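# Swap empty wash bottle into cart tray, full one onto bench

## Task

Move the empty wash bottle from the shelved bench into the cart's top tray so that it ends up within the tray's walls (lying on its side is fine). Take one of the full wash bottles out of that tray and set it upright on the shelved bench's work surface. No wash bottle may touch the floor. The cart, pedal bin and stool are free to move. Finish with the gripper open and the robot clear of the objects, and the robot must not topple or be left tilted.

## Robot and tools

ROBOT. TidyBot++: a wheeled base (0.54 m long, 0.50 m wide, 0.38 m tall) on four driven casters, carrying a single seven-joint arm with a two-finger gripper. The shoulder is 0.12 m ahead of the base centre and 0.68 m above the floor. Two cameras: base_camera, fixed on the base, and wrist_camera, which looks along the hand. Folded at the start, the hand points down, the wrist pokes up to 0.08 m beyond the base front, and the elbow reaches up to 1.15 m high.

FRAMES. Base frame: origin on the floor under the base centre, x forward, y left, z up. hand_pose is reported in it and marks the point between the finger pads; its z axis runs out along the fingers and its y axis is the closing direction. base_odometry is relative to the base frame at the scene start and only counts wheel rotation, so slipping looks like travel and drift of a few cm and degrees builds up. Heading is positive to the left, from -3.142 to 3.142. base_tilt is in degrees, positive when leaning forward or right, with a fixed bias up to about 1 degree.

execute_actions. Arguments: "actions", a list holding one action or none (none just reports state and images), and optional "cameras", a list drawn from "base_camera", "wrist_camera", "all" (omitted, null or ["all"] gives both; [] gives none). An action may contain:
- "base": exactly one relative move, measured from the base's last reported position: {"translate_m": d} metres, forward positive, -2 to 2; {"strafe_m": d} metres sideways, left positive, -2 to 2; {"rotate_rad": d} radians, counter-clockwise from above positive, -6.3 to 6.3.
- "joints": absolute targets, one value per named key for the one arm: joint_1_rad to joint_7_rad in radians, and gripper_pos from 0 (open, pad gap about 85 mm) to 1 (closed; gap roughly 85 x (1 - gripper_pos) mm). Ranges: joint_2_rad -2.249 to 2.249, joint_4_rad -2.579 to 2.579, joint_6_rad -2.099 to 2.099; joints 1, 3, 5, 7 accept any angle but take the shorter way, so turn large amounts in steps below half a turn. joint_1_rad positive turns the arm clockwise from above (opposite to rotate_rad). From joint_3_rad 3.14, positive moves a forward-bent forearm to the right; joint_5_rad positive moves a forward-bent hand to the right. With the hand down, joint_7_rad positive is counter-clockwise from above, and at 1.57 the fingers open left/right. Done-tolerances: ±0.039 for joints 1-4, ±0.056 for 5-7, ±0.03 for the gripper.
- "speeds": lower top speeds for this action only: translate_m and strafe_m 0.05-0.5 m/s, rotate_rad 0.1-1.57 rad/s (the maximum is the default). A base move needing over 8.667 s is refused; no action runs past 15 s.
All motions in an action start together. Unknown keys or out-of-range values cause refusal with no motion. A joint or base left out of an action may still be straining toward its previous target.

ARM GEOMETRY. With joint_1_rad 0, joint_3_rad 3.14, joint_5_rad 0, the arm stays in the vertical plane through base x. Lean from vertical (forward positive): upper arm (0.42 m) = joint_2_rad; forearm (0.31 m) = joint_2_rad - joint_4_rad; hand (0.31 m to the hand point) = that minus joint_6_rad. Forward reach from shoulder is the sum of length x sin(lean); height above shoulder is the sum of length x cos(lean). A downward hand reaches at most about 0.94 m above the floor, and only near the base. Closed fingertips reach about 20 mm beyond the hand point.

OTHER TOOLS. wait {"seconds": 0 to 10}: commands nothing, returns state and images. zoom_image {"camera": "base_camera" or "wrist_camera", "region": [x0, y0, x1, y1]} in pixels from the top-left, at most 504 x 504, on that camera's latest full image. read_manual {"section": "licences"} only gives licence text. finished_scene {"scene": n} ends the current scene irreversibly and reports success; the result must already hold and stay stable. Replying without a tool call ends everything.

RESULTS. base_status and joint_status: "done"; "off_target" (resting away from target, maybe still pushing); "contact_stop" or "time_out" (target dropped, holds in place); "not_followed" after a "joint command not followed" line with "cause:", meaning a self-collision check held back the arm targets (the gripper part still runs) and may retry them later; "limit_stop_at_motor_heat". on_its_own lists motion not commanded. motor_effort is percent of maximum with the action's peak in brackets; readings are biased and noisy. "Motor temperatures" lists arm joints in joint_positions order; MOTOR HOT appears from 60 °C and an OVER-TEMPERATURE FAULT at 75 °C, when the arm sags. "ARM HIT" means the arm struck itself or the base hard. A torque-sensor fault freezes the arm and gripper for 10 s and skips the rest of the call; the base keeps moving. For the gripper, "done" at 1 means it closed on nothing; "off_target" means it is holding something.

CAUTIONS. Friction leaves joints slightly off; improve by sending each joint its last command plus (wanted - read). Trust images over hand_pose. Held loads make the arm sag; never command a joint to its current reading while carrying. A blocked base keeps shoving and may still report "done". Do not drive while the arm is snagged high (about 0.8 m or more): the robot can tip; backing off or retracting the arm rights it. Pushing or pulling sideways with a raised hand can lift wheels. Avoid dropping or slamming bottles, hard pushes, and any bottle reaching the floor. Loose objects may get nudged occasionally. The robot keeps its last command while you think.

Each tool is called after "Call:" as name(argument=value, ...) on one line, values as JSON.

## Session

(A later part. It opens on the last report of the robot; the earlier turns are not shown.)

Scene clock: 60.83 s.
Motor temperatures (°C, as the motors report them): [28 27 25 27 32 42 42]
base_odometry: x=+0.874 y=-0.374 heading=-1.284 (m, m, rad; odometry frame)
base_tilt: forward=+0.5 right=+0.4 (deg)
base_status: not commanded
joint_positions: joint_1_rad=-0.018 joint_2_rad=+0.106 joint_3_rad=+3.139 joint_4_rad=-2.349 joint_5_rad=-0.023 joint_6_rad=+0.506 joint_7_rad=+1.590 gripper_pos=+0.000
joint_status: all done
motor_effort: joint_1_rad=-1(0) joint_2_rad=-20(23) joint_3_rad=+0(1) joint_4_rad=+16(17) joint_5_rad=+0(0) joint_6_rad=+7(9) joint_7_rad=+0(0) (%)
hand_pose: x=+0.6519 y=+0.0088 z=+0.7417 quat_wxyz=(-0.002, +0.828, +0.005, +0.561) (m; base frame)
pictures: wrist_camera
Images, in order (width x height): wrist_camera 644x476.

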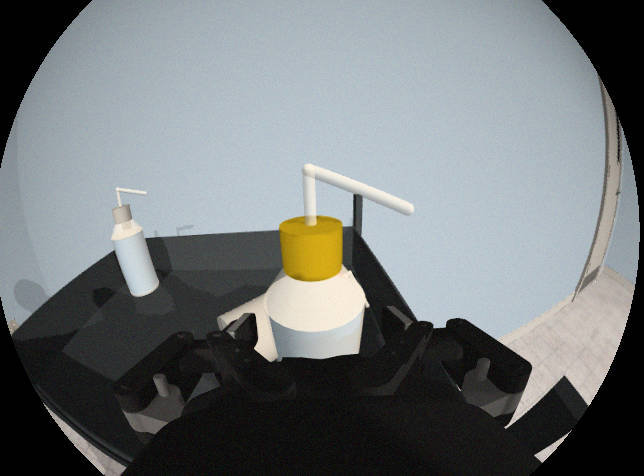

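Call:
execute_actions(actions=[{"joints":{"gripper_pos":1}}], cameras=["wrist_camera"])

Call:
execute_actions(actions=[{"joints":{"joint_2_rad":-0.25,"joint_4_rad":-2.13,"joint_6_rad":0.02}}], cameras=["wrist_camera"])

Scene clock: 62.23 s.
Motor temperatures (°C, as the motors report them): [28 27 25 27 32 42 42]
base_odometry: x=+0.874 y=-0.374 heading=-1.284 (m, m, rad; odometry frame)
base_tilt: forward=+0.4 right=+0.4 (deg)
base_status: not commanded
joint_positions: joint_1_rad=-0.018 joint_2_rad=+0.107 joint_3_rad=+3.139 joint_4_rad=-2.349 joint_5_rad=-0.023 joint_6_rad=+0.509 joint_7_rad=+1.590 gripper_pos=+0.441
joint_status: gripper_pos off_target (ended at +0.441, target +1.000)
motor_effort: joint_1_rad=-1(2) joint_2_rad=-19(21) joint_3_rad=+0(2) joint_4_rad=+15(15) joint_5_rad=+0(0) joint_6_rad=+7(8) joint_7_rad=+0(0) (%)
hand_pose: x=+0.6522 y=+0.0088 z=+0.7424 quat_wxyz=(-0.002, +0.827, +0.005, +0.562) (m; base frame)
pictures: wrist_camera
Images, in order (width x height): wrist_camera 644x476.

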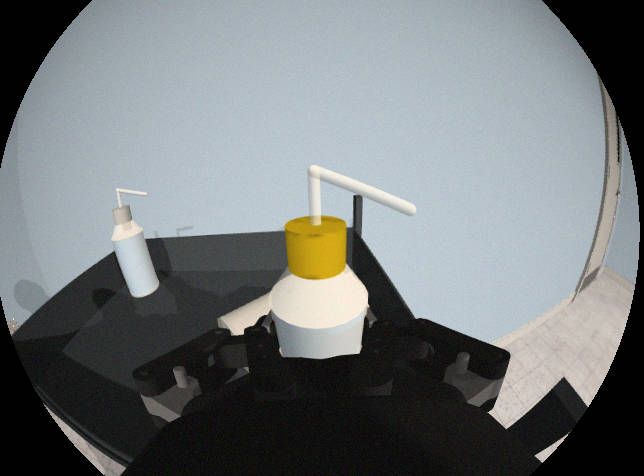

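Scene clock: 63.80 s.
Motor temperatures (°C, as the motors report them): [28 27 25 27 32 42 42]
base_odometry: x=+0.874 y=-0.374 heading=-1.284 (m, m, rad; odometry frame)
base_tilt: forward=+0.5 right=+0.3 (deg)
base_status: not commanded
joint_positions: joint_1_rad=-0.018 joint_2_rad=-0.231 joint_3_rad=+3.139 joint_4_rad=-2.157 joint_5_rad=-0.023 joint_6_rad=+0.049 joint_7_rad=+1.590 gripper_pos=+0.441
joint_status: all done
motor_effort: joint_1_rad=-1(0) joint_2_rad=-16(26) joint_3_rad=+0(0) joint_4_rad=+23(24) joint_5_rad=+1(1) joint_6_rad=+11(11) joint_7_rad=+0(0) (%)
hand_pose: x=+0.6140 y=+0.0113 z=+0.8881 quat_wxyz=(-0.007, +0.807, +0.006, +0.591) (m; base frame)
pictures: wrist_camera
Images, in order (width x height): wrist_camera 644x476.

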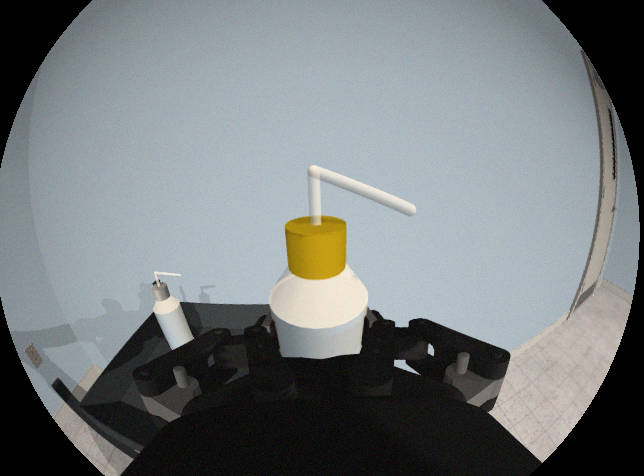

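Call:
execute_actions(actions=[{"base":{"translate_m":-0.45},"joints":{"joint_2_rad":-0.2,"joint_4_rad":-1.75,"joint_6_rad":-0.45,"joint_1_rad":-0.3}}], cameras=["wrist_camera"])

Call:
zoom_image(camera="wrist_camera", region=[340,200,560,340])

Scene clock: 66.43 s.
Motor temperatures (°C, as the motors report them): [28 27 25 27 32 42 42]
base_odometry: x=+0.746 y=+0.058 heading=-1.284 (m, m, rad; odometry frame)
base_tilt: forward=+0.4 right=+0.3 (deg)
base_status: done
joint_positions: joint_1_rad=-0.277 joint_2_rad=-0.198 joint_3_rad=+3.139 joint_4_rad=-1.779 joint_5_rad=-0.023 joint_6_rad=-0.424 joint_7_rad=+1.590 gripper_pos=+0.441
joint_status: all done
motor_effort: joint_1_rad=-1(1) joint_2_rad=-18(20) joint_3_rad=+0(3) joint_4_rad=+24(25) joint_5_rad=+0(0) joint_6_rad=+10(11) joint_7_rad=+0(0) (%)
hand_pose: x=+0.6118 y=+0.1461 z=+0.9601 quat_wxyz=(-0.079, +0.834, +0.119, +0.532) (m; base frame)
pictures: wrist_camera
Images, in order (width x height): wrist_camera 644x476.

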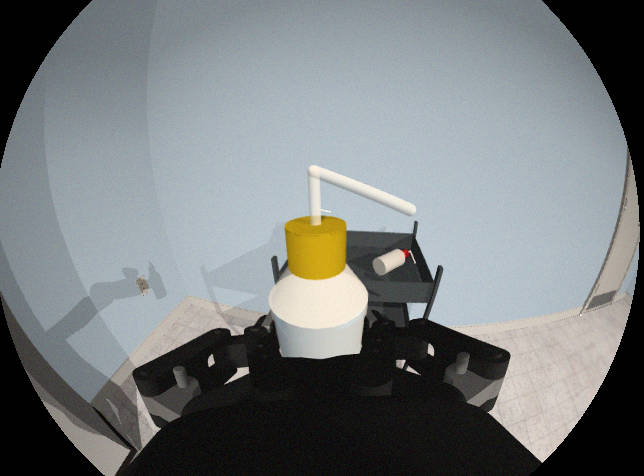

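Region (340, 200, 560, 340) of wrist_camera's 644x476 image, scaled by 2.291; it fills the top 321 rows of this view, and the rest is white.

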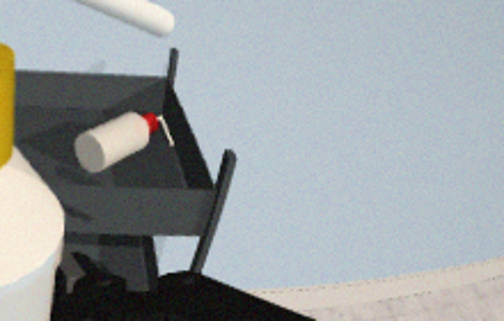

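Call:
execute_actions(actions=[{"base":{"rotate_rad":-1.57},"joints":{"joint_1_rad":0,"joint_2_rad":-0.03,"joint_4_rad":-1.35,"joint_6_rad":-0.6},"speeds":{"rotate_rad":1.0}}], cameras=[])

Call:
execute_actions(actions=[{"base":{"translate_m":1.3}}], cameras=[])

Call:
execute_actions(actions=[{"base":{"strafe_m":-0.5}}])

Scene clock: 69.30 s.
Motor temperatures (°C, as the motors report them): [28 27 25 27 32 42 42]
base_odometry: x=+0.746 y=+0.058 heading=-2.853 (m, m, rad; odometry frame)
base_tilt: forward=+0.5 right=+0.4 (deg)
base_status: done
joint_positions: joint_1_rad=-0.011 joint_2_rad=-0.020 joint_3_rad=+3.140 joint_4_rad=-1.381 joint_5_rad=-0.023 joint_6_rad=-0.569 joint_7_rad=+1.590 gripper_pos=+0.441
joint_status: all done
motor_effort: joint_1_rad=+0(4) joint_2_rad=-25(27) joint_3_rad=+0(4) joint_4_rad=+24(25) joint_5_rad=+0(1) joint_6_rad=+10(10) joint_7_rad=+0(0) (%)
hand_pose: x=+0.7093 y=+0.0122 z=+1.0589 quat_wxyz=(-0.009, +0.822, +0.008, +0.570) (m; base frame)
pictures: none
No camera images: the call's "cameras" was empty. Leave "cameras" out to get every camera's image.

Scene clock: 73.27 s.
Motor temperatures (°C, as the motors report them): [28 27 25 27 32 42 42]
base_odometry: x=-0.501 y=-0.310 heading=-2.854 (m, m, rad; odometry frame)
base_tilt: forward=+0.4 right=+0.4 (deg)
base_status: done
joint_positions: joint_1_rad=-0.011 joint_2_rad=-0.015 joint_3_rad=+3.140 joint_4_rad=-1.379 joint_5_rad=-0.023 joint_6_rad=-0.574 joint_7_rad=+1.590 gripper_pos=+0.441
joint_status: not commanded
motor_effort: joint_1_rad=-1(1) joint_2_rad=-27(28) joint_3_rad=-1(1) joint_4_rad=+24(25) joint_5_rad=+0(0) joint_6_rad=+11(11) joint_7_rad=+0(0) (%)
hand_pose: x=+0.7108 y=+0.0122 z=+1.0552 quat_wxyz=(-0.009, +0.824, +0.008, +0.566) (m; base frame)
pictures: none
No camera images: the call's "cameras" was empty. Leave "cameras" out to get every camera's image.

Scene clock: 75.63 s.
Motor temperatures (°C, as the motors report them): [28 27 25 27 32 42 42]
base_odometry: x=-0.643 y=+0.169 heading=-2.853 (m, m, rad; odometry frame)
base_tilt: forward=+0.5 right=+0.4 (deg)
base_status: done
joint_positions: joint_1_rad=-0.007 joint_2_rad=-0.015 joint_3_rad=+3.142 joint_4_rad=-1.379 joint_5_rad=-0.023 joint_6_rad=-0.574 joint_7_rad=+1.590 gripper_pos=+0.441
joint_status: not commanded
motor_effort: joint_1_rad=-1(4) joint_2_rad=-25(27) joint_3_rad=-1(4) joint_4_rad=+24(25) joint_5_rad=+0(1) joint_6_rad=+10(11) joint_7_rad=+0(0) (%)
hand_pose: x=+0.7108 y=+0.0092 z=+1.0552 quat_wxyz=(-0.007, +0.824, +0.006, +0.566) (m; base frame)
pictures: base_camera, wrist_camera
Images, in order (width x height): base_camera 644x364, wrist_camera 644x476.

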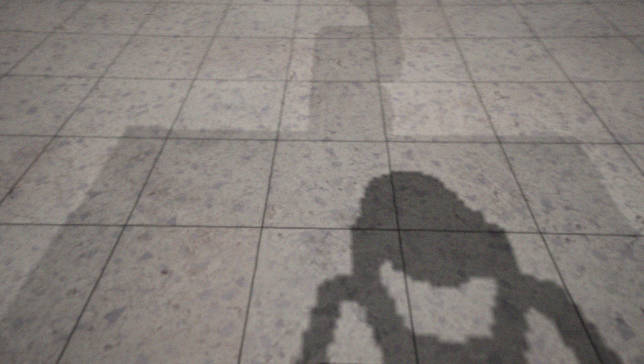

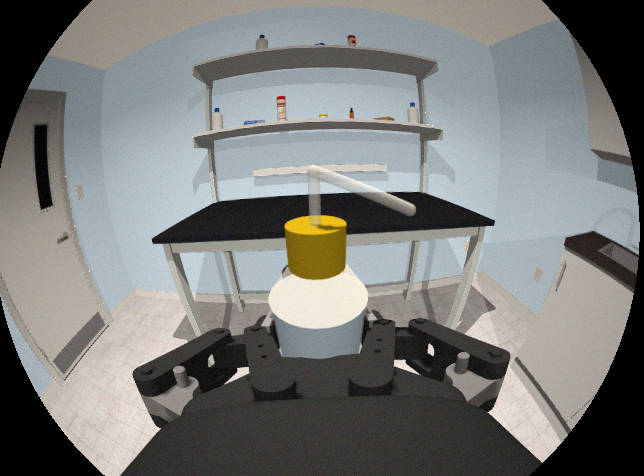

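Call:
execute_actions(actions=[{"base":{"translate_m":0.62},"speeds":{"translate_m":0.35}}])

Scene clock: 78.73 s.
Motor temperatures (°C, as the motors report them): [28 27 25 27 32 42 42]
base_odometry: x=-1.238 y=-0.007 heading=-2.854 (m, m, rad; odometry frame)
base_tilt: forward=+0.4 right=+0.3 (deg)
base_status: done
joint_positions: joint_1_rad=-0.007 joint_2_rad=-0.013 joint_3_rad=+3.142 joint_4_rad=-1.379 joint_5_rad=-0.023 joint_6_rad=-0.575 joint_7_rad=+1.590 gripper_pos=+0.441
joint_status: not commanded
motor_effort: joint_1_rad=+0(0) joint_2_rad=-27(28) joint_3_rad=-1(0) joint_4_rad=+24(25) joint_5_rad=+0(1) joint_6_rad=+11(11) joint_7_rad=+0(0) (%)
hand_pose: x=+0.7116 y=+0.0092 z=+1.0540 quat_wxyz=(-0.007, +0.825, +0.006, +0.565) (m; base frame)
pictures: base_camera, wrist_camera
Images, in order (width x height): base_camera 644x364, wrist_camera 644x476.

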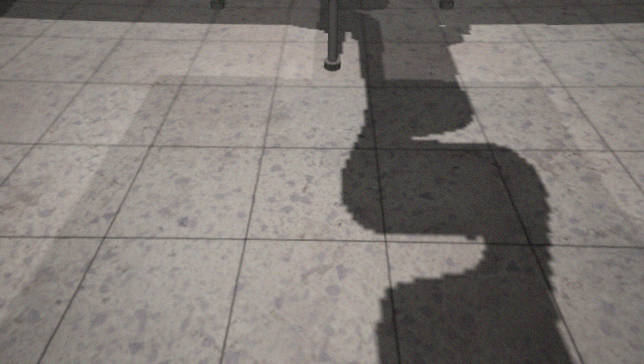

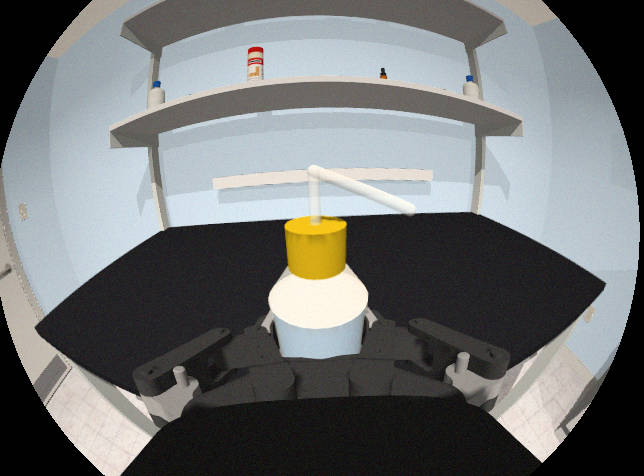

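Call:
execute_actions(actions=[{"base":{"translate_m":0.15},"speeds":{"translate_m":0.2}}], cameras=[])

Call:
execute_actions(actions=[{"joints":{"joint_2_rad":0.13,"joint_6_rad":-0.40}}], cameras=[])

Call:
execute_actions(actions=[{"joints":{"joint_2_rad":0.17,"joint_6_rad":-0.36}}], cameras=["wrist_camera"])

Scene clock: 80.53 s.
Motor temperatures (°C, as the motors report them): [28 27 25 27 32 42 42]
base_odometry: x=-1.382 y=-0.049 heading=-2.854 (m, m, rad; odometry frame)
base_tilt: forward=+0.4 right=+0.4 (deg)
base_status: done
joint_positions: joint_1_rad=-0.007 joint_2_rad=-0.012 joint_3_rad=+3.142 joint_4_rad=-1.378 joint_5_rad=-0.023 joint_6_rad=-0.575 joint_7_rad=+1.590 gripper_pos=+0.441
joint_status: not commanded
motor_effort: joint_1_rad=+0(0) joint_2_rad=-24(28) joint_3_rad=-1(1) joint_4_rad=+24(25) joint_5_rad=+0(0) joint_6_rad=+11(11) joint_7_rad=+1(0) (%)
hand_pose: x=+0.7118 y=+0.0093 z=+1.0536 quat_wxyz=(-0.007, +0.825, +0.006, +0.565) (m; base frame)
pictures: none
No camera images: the call's "cameras" was empty. Leave "cameras" out to get every camera's image.

Scene clock: 81.63 s.
Motor temperatures (°C, as the motors report them): [28 27 25 27 32 42 42]
base_odometry: x=-1.382 y=-0.049 heading=-2.854 (m, m, rad; odometry frame)
base_tilt: forward=+0.4 right=+0.4 (deg)
base_status: not commanded
joint_positions: joint_1_rad=-0.007 joint_2_rad=+0.141 joint_3_rad=+3.142 joint_4_rad=-1.373 joint_5_rad=-0.023 joint_6_rad=-0.453 joint_7_rad=+1.590 gripper_pos=+0.441
joint_status: all done
motor_effort: joint_1_rad=+0(0) joint_2_rad=-31(32) joint_3_rad=+0(0) joint_4_rad=+24(25) joint_5_rad=+0(0) joint_6_rad=+10(11) joint_7_rad=+0(0) (%)
hand_pose: x=+0.7791 y=+0.0090 z=+0.9965 quat_wxyz=(-0.007, +0.832, +0.005, +0.554) (m; base frame)
pictures: none
No camera images: the call's "cameras" was empty. Leave "cameras" out to get every camera's image.

Scene clock: 82.37 s.
Motor temperatures (°C, as the motors report them): [28 27 25 27 32 42 42]
base_odometry: x=-1.382 y=-0.049 heading=-2.854 (m, m, rad; odometry frame)
base_tilt: forward=+0.4 right=+0.4 (deg)
base_status: not commanded
joint_positions: joint_1_rad=-0.007 joint_2_rad=+0.160 joint_3_rad=+3.142 joint_4_rad=-1.371 joint_5_rad=-0.023 joint_6_rad=-0.414 joint_7_rad=+1.590 gripper_pos=+0.441
joint_status: all done
motor_effort: joint_1_rad=+0(1) joint_2_rad=-30(31) joint_3_rad=+0(1) joint_4_rad=+23(24) joint_5_rad=+0(0) joint_6_rad=+9(11) joint_7_rad=+1(0) (%)
hand_pose: x=+0.7898 y=+0.0088 z=+0.9957 quat_wxyz=(-0.006, +0.826, +0.005, +0.563) (m; base frame)
pictures: wrist_camera
Images, in order (width x height): wrist_camera 644x476.

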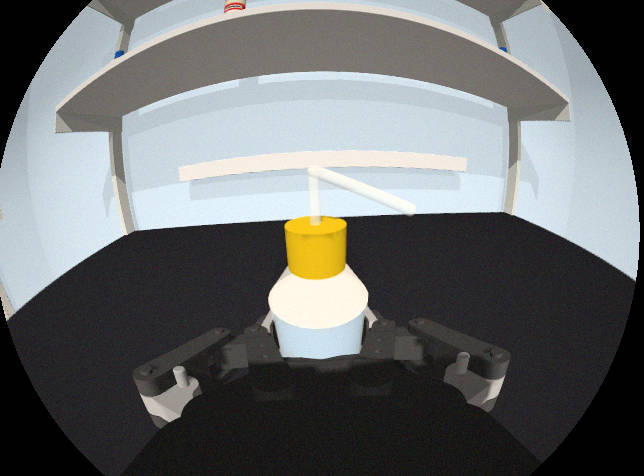

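Call:
execute_actions(actions=[{"joints":{"joint_2_rad":0.2,"joint_6_rad":-0.35}}], cameras=[])

Scene clock: 83.20 s.
Motor temperatures (°C, as the motors report them): [28 27 25 27 32 42 42]
base_odometry: x=-1.382 y=-0.049 heading=-2.854 (m, m, rad; odometry frame)
base_tilt: forward=+0.5 right=+0.4 (deg)
base_status: not commanded
joint_positions: joint_1_rad=-0.007 joint_2_rad=+0.174 joint_3_rad=+3.142 joint_4_rad=-1.363 joint_5_rad=-0.023 joint_6_rad=-0.398 joint_7_rad=+1.590 gripper_pos=+0.441
joint_status: all done
motor_effort: joint_1_rad=-1(1) joint_2_rad=-28(30) joint_3_rad=-1(0) joint_4_rad=+21(23) joint_5_rad=+0(0) joint_6_rad=+8(10) joint_7_rad=+0(0) (%)
hand_pose: x=+0.7969 y=+0.0087 z=+0.9955 quat_wxyz=(-0.006, +0.824, +0.004, +0.567) (m; base frame)
pictures: none
No camera images: the call's "cameras" was empty. Leave "cameras" out to get every camera's image.

Call:
execute_actions(actions=[{"joints":{"gripper_pos":0,"joint_2_rad":0.17}}], cameras=["wrist_camera"])

Call:
execute_actions(actions=[{"base":{"translate_m":-0.4},"speeds":{"translate_m":0.25}}], cameras=["wrist_camera"])

Scene clock: 84.47 s.
Motor temperatures (°C, as the motors report them): [28 27 25 27 32 42 42]
base_odometry: x=-1.382 y=-0.049 heading=-2.854 (m, m, rad; odometry frame)
base_tilt: forward=+0.5 right=+0.4 (deg)
base_status: not commanded
joint_positions: joint_1_rad=-0.007 joint_2_rad=+0.174 joint_3_rad=+3.142 joint_4_rad=-1.363 joint_5_rad=-0.023 joint_6_rad=-0.398 joint_7_rad=+1.590 gripper_pos=+0.000
joint_status: all done
motor_effort: joint_1_rad=-1(1) joint_2_rad=-30(34) joint_3_rad=-1(1) joint_4_rad=+21(25) joint_5_rad=+0(0) joint_6_rad=+8(10) joint_7_rad=+0(0) (%)
hand_pose: x=+0.7970 y=+0.0087 z=+0.9960 quat_wxyz=(-0.006, +0.823, +0.004, +0.568) (m; base frame)
pictures: wrist_camera
Images, in order (width x height): wrist_camera 644x476.

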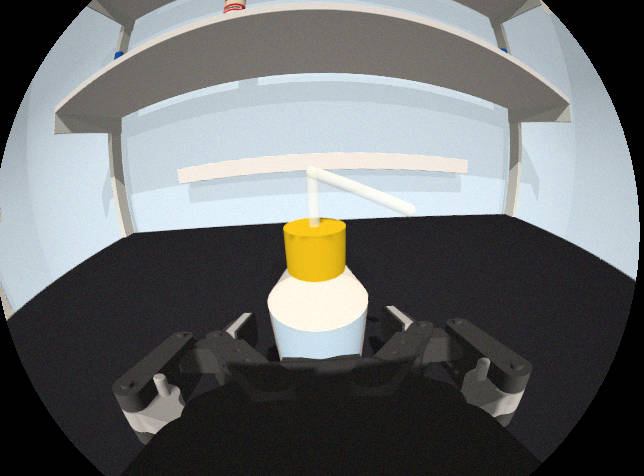

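Scene clock: 86.90 s.
Motor temperatures (°C, as the motors report them): [28 27 25 27 32 42 42]
base_odometry: x=-0.998 y=+0.064 heading=-2.853 (m, m, rad; odometry frame)
base_tilt: forward=+0.4 right=+0.4 (deg)
base_status: done
joint_positions: joint_1_rad=-0.007 joint_2_rad=+0.171 joint_3_rad=+3.142 joint_4_rad=-1.362 joint_5_rad=-0.023 joint_6_rad=-0.395 joint_7_rad=+1.590 gripper_pos=+0.000
joint_status: not commanded
motor_effort: joint_1_rad=-1(3) joint_2_rad=-30(34) joint_3_rad=-1(2) joint_4_rad=+22(22) joint_5_rad=+0(0) joint_6_rad=+8(8) joint_7_rad=+0(0) (%)
hand_pose: x=+0.7964 y=+0.0087 z=+0.9991 quat_wxyz=(-0.006, +0.822, +0.004, +0.570) (m; base frame)
pictures: wrist_camera
Images, in order (width x height): wrist_camera 644x476.

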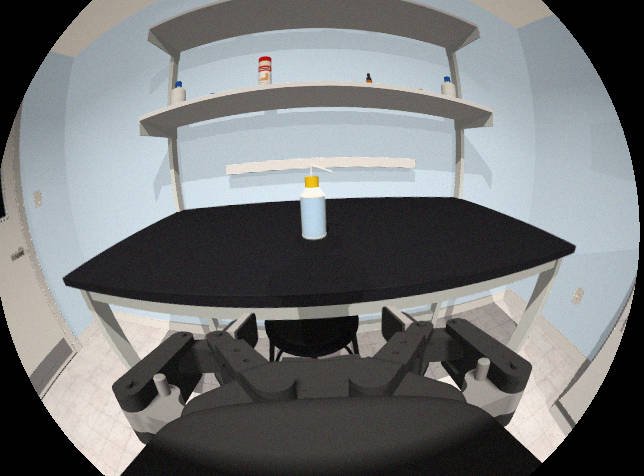

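Call:
finished_scene(scene=2)

The scene is finished: the task was done.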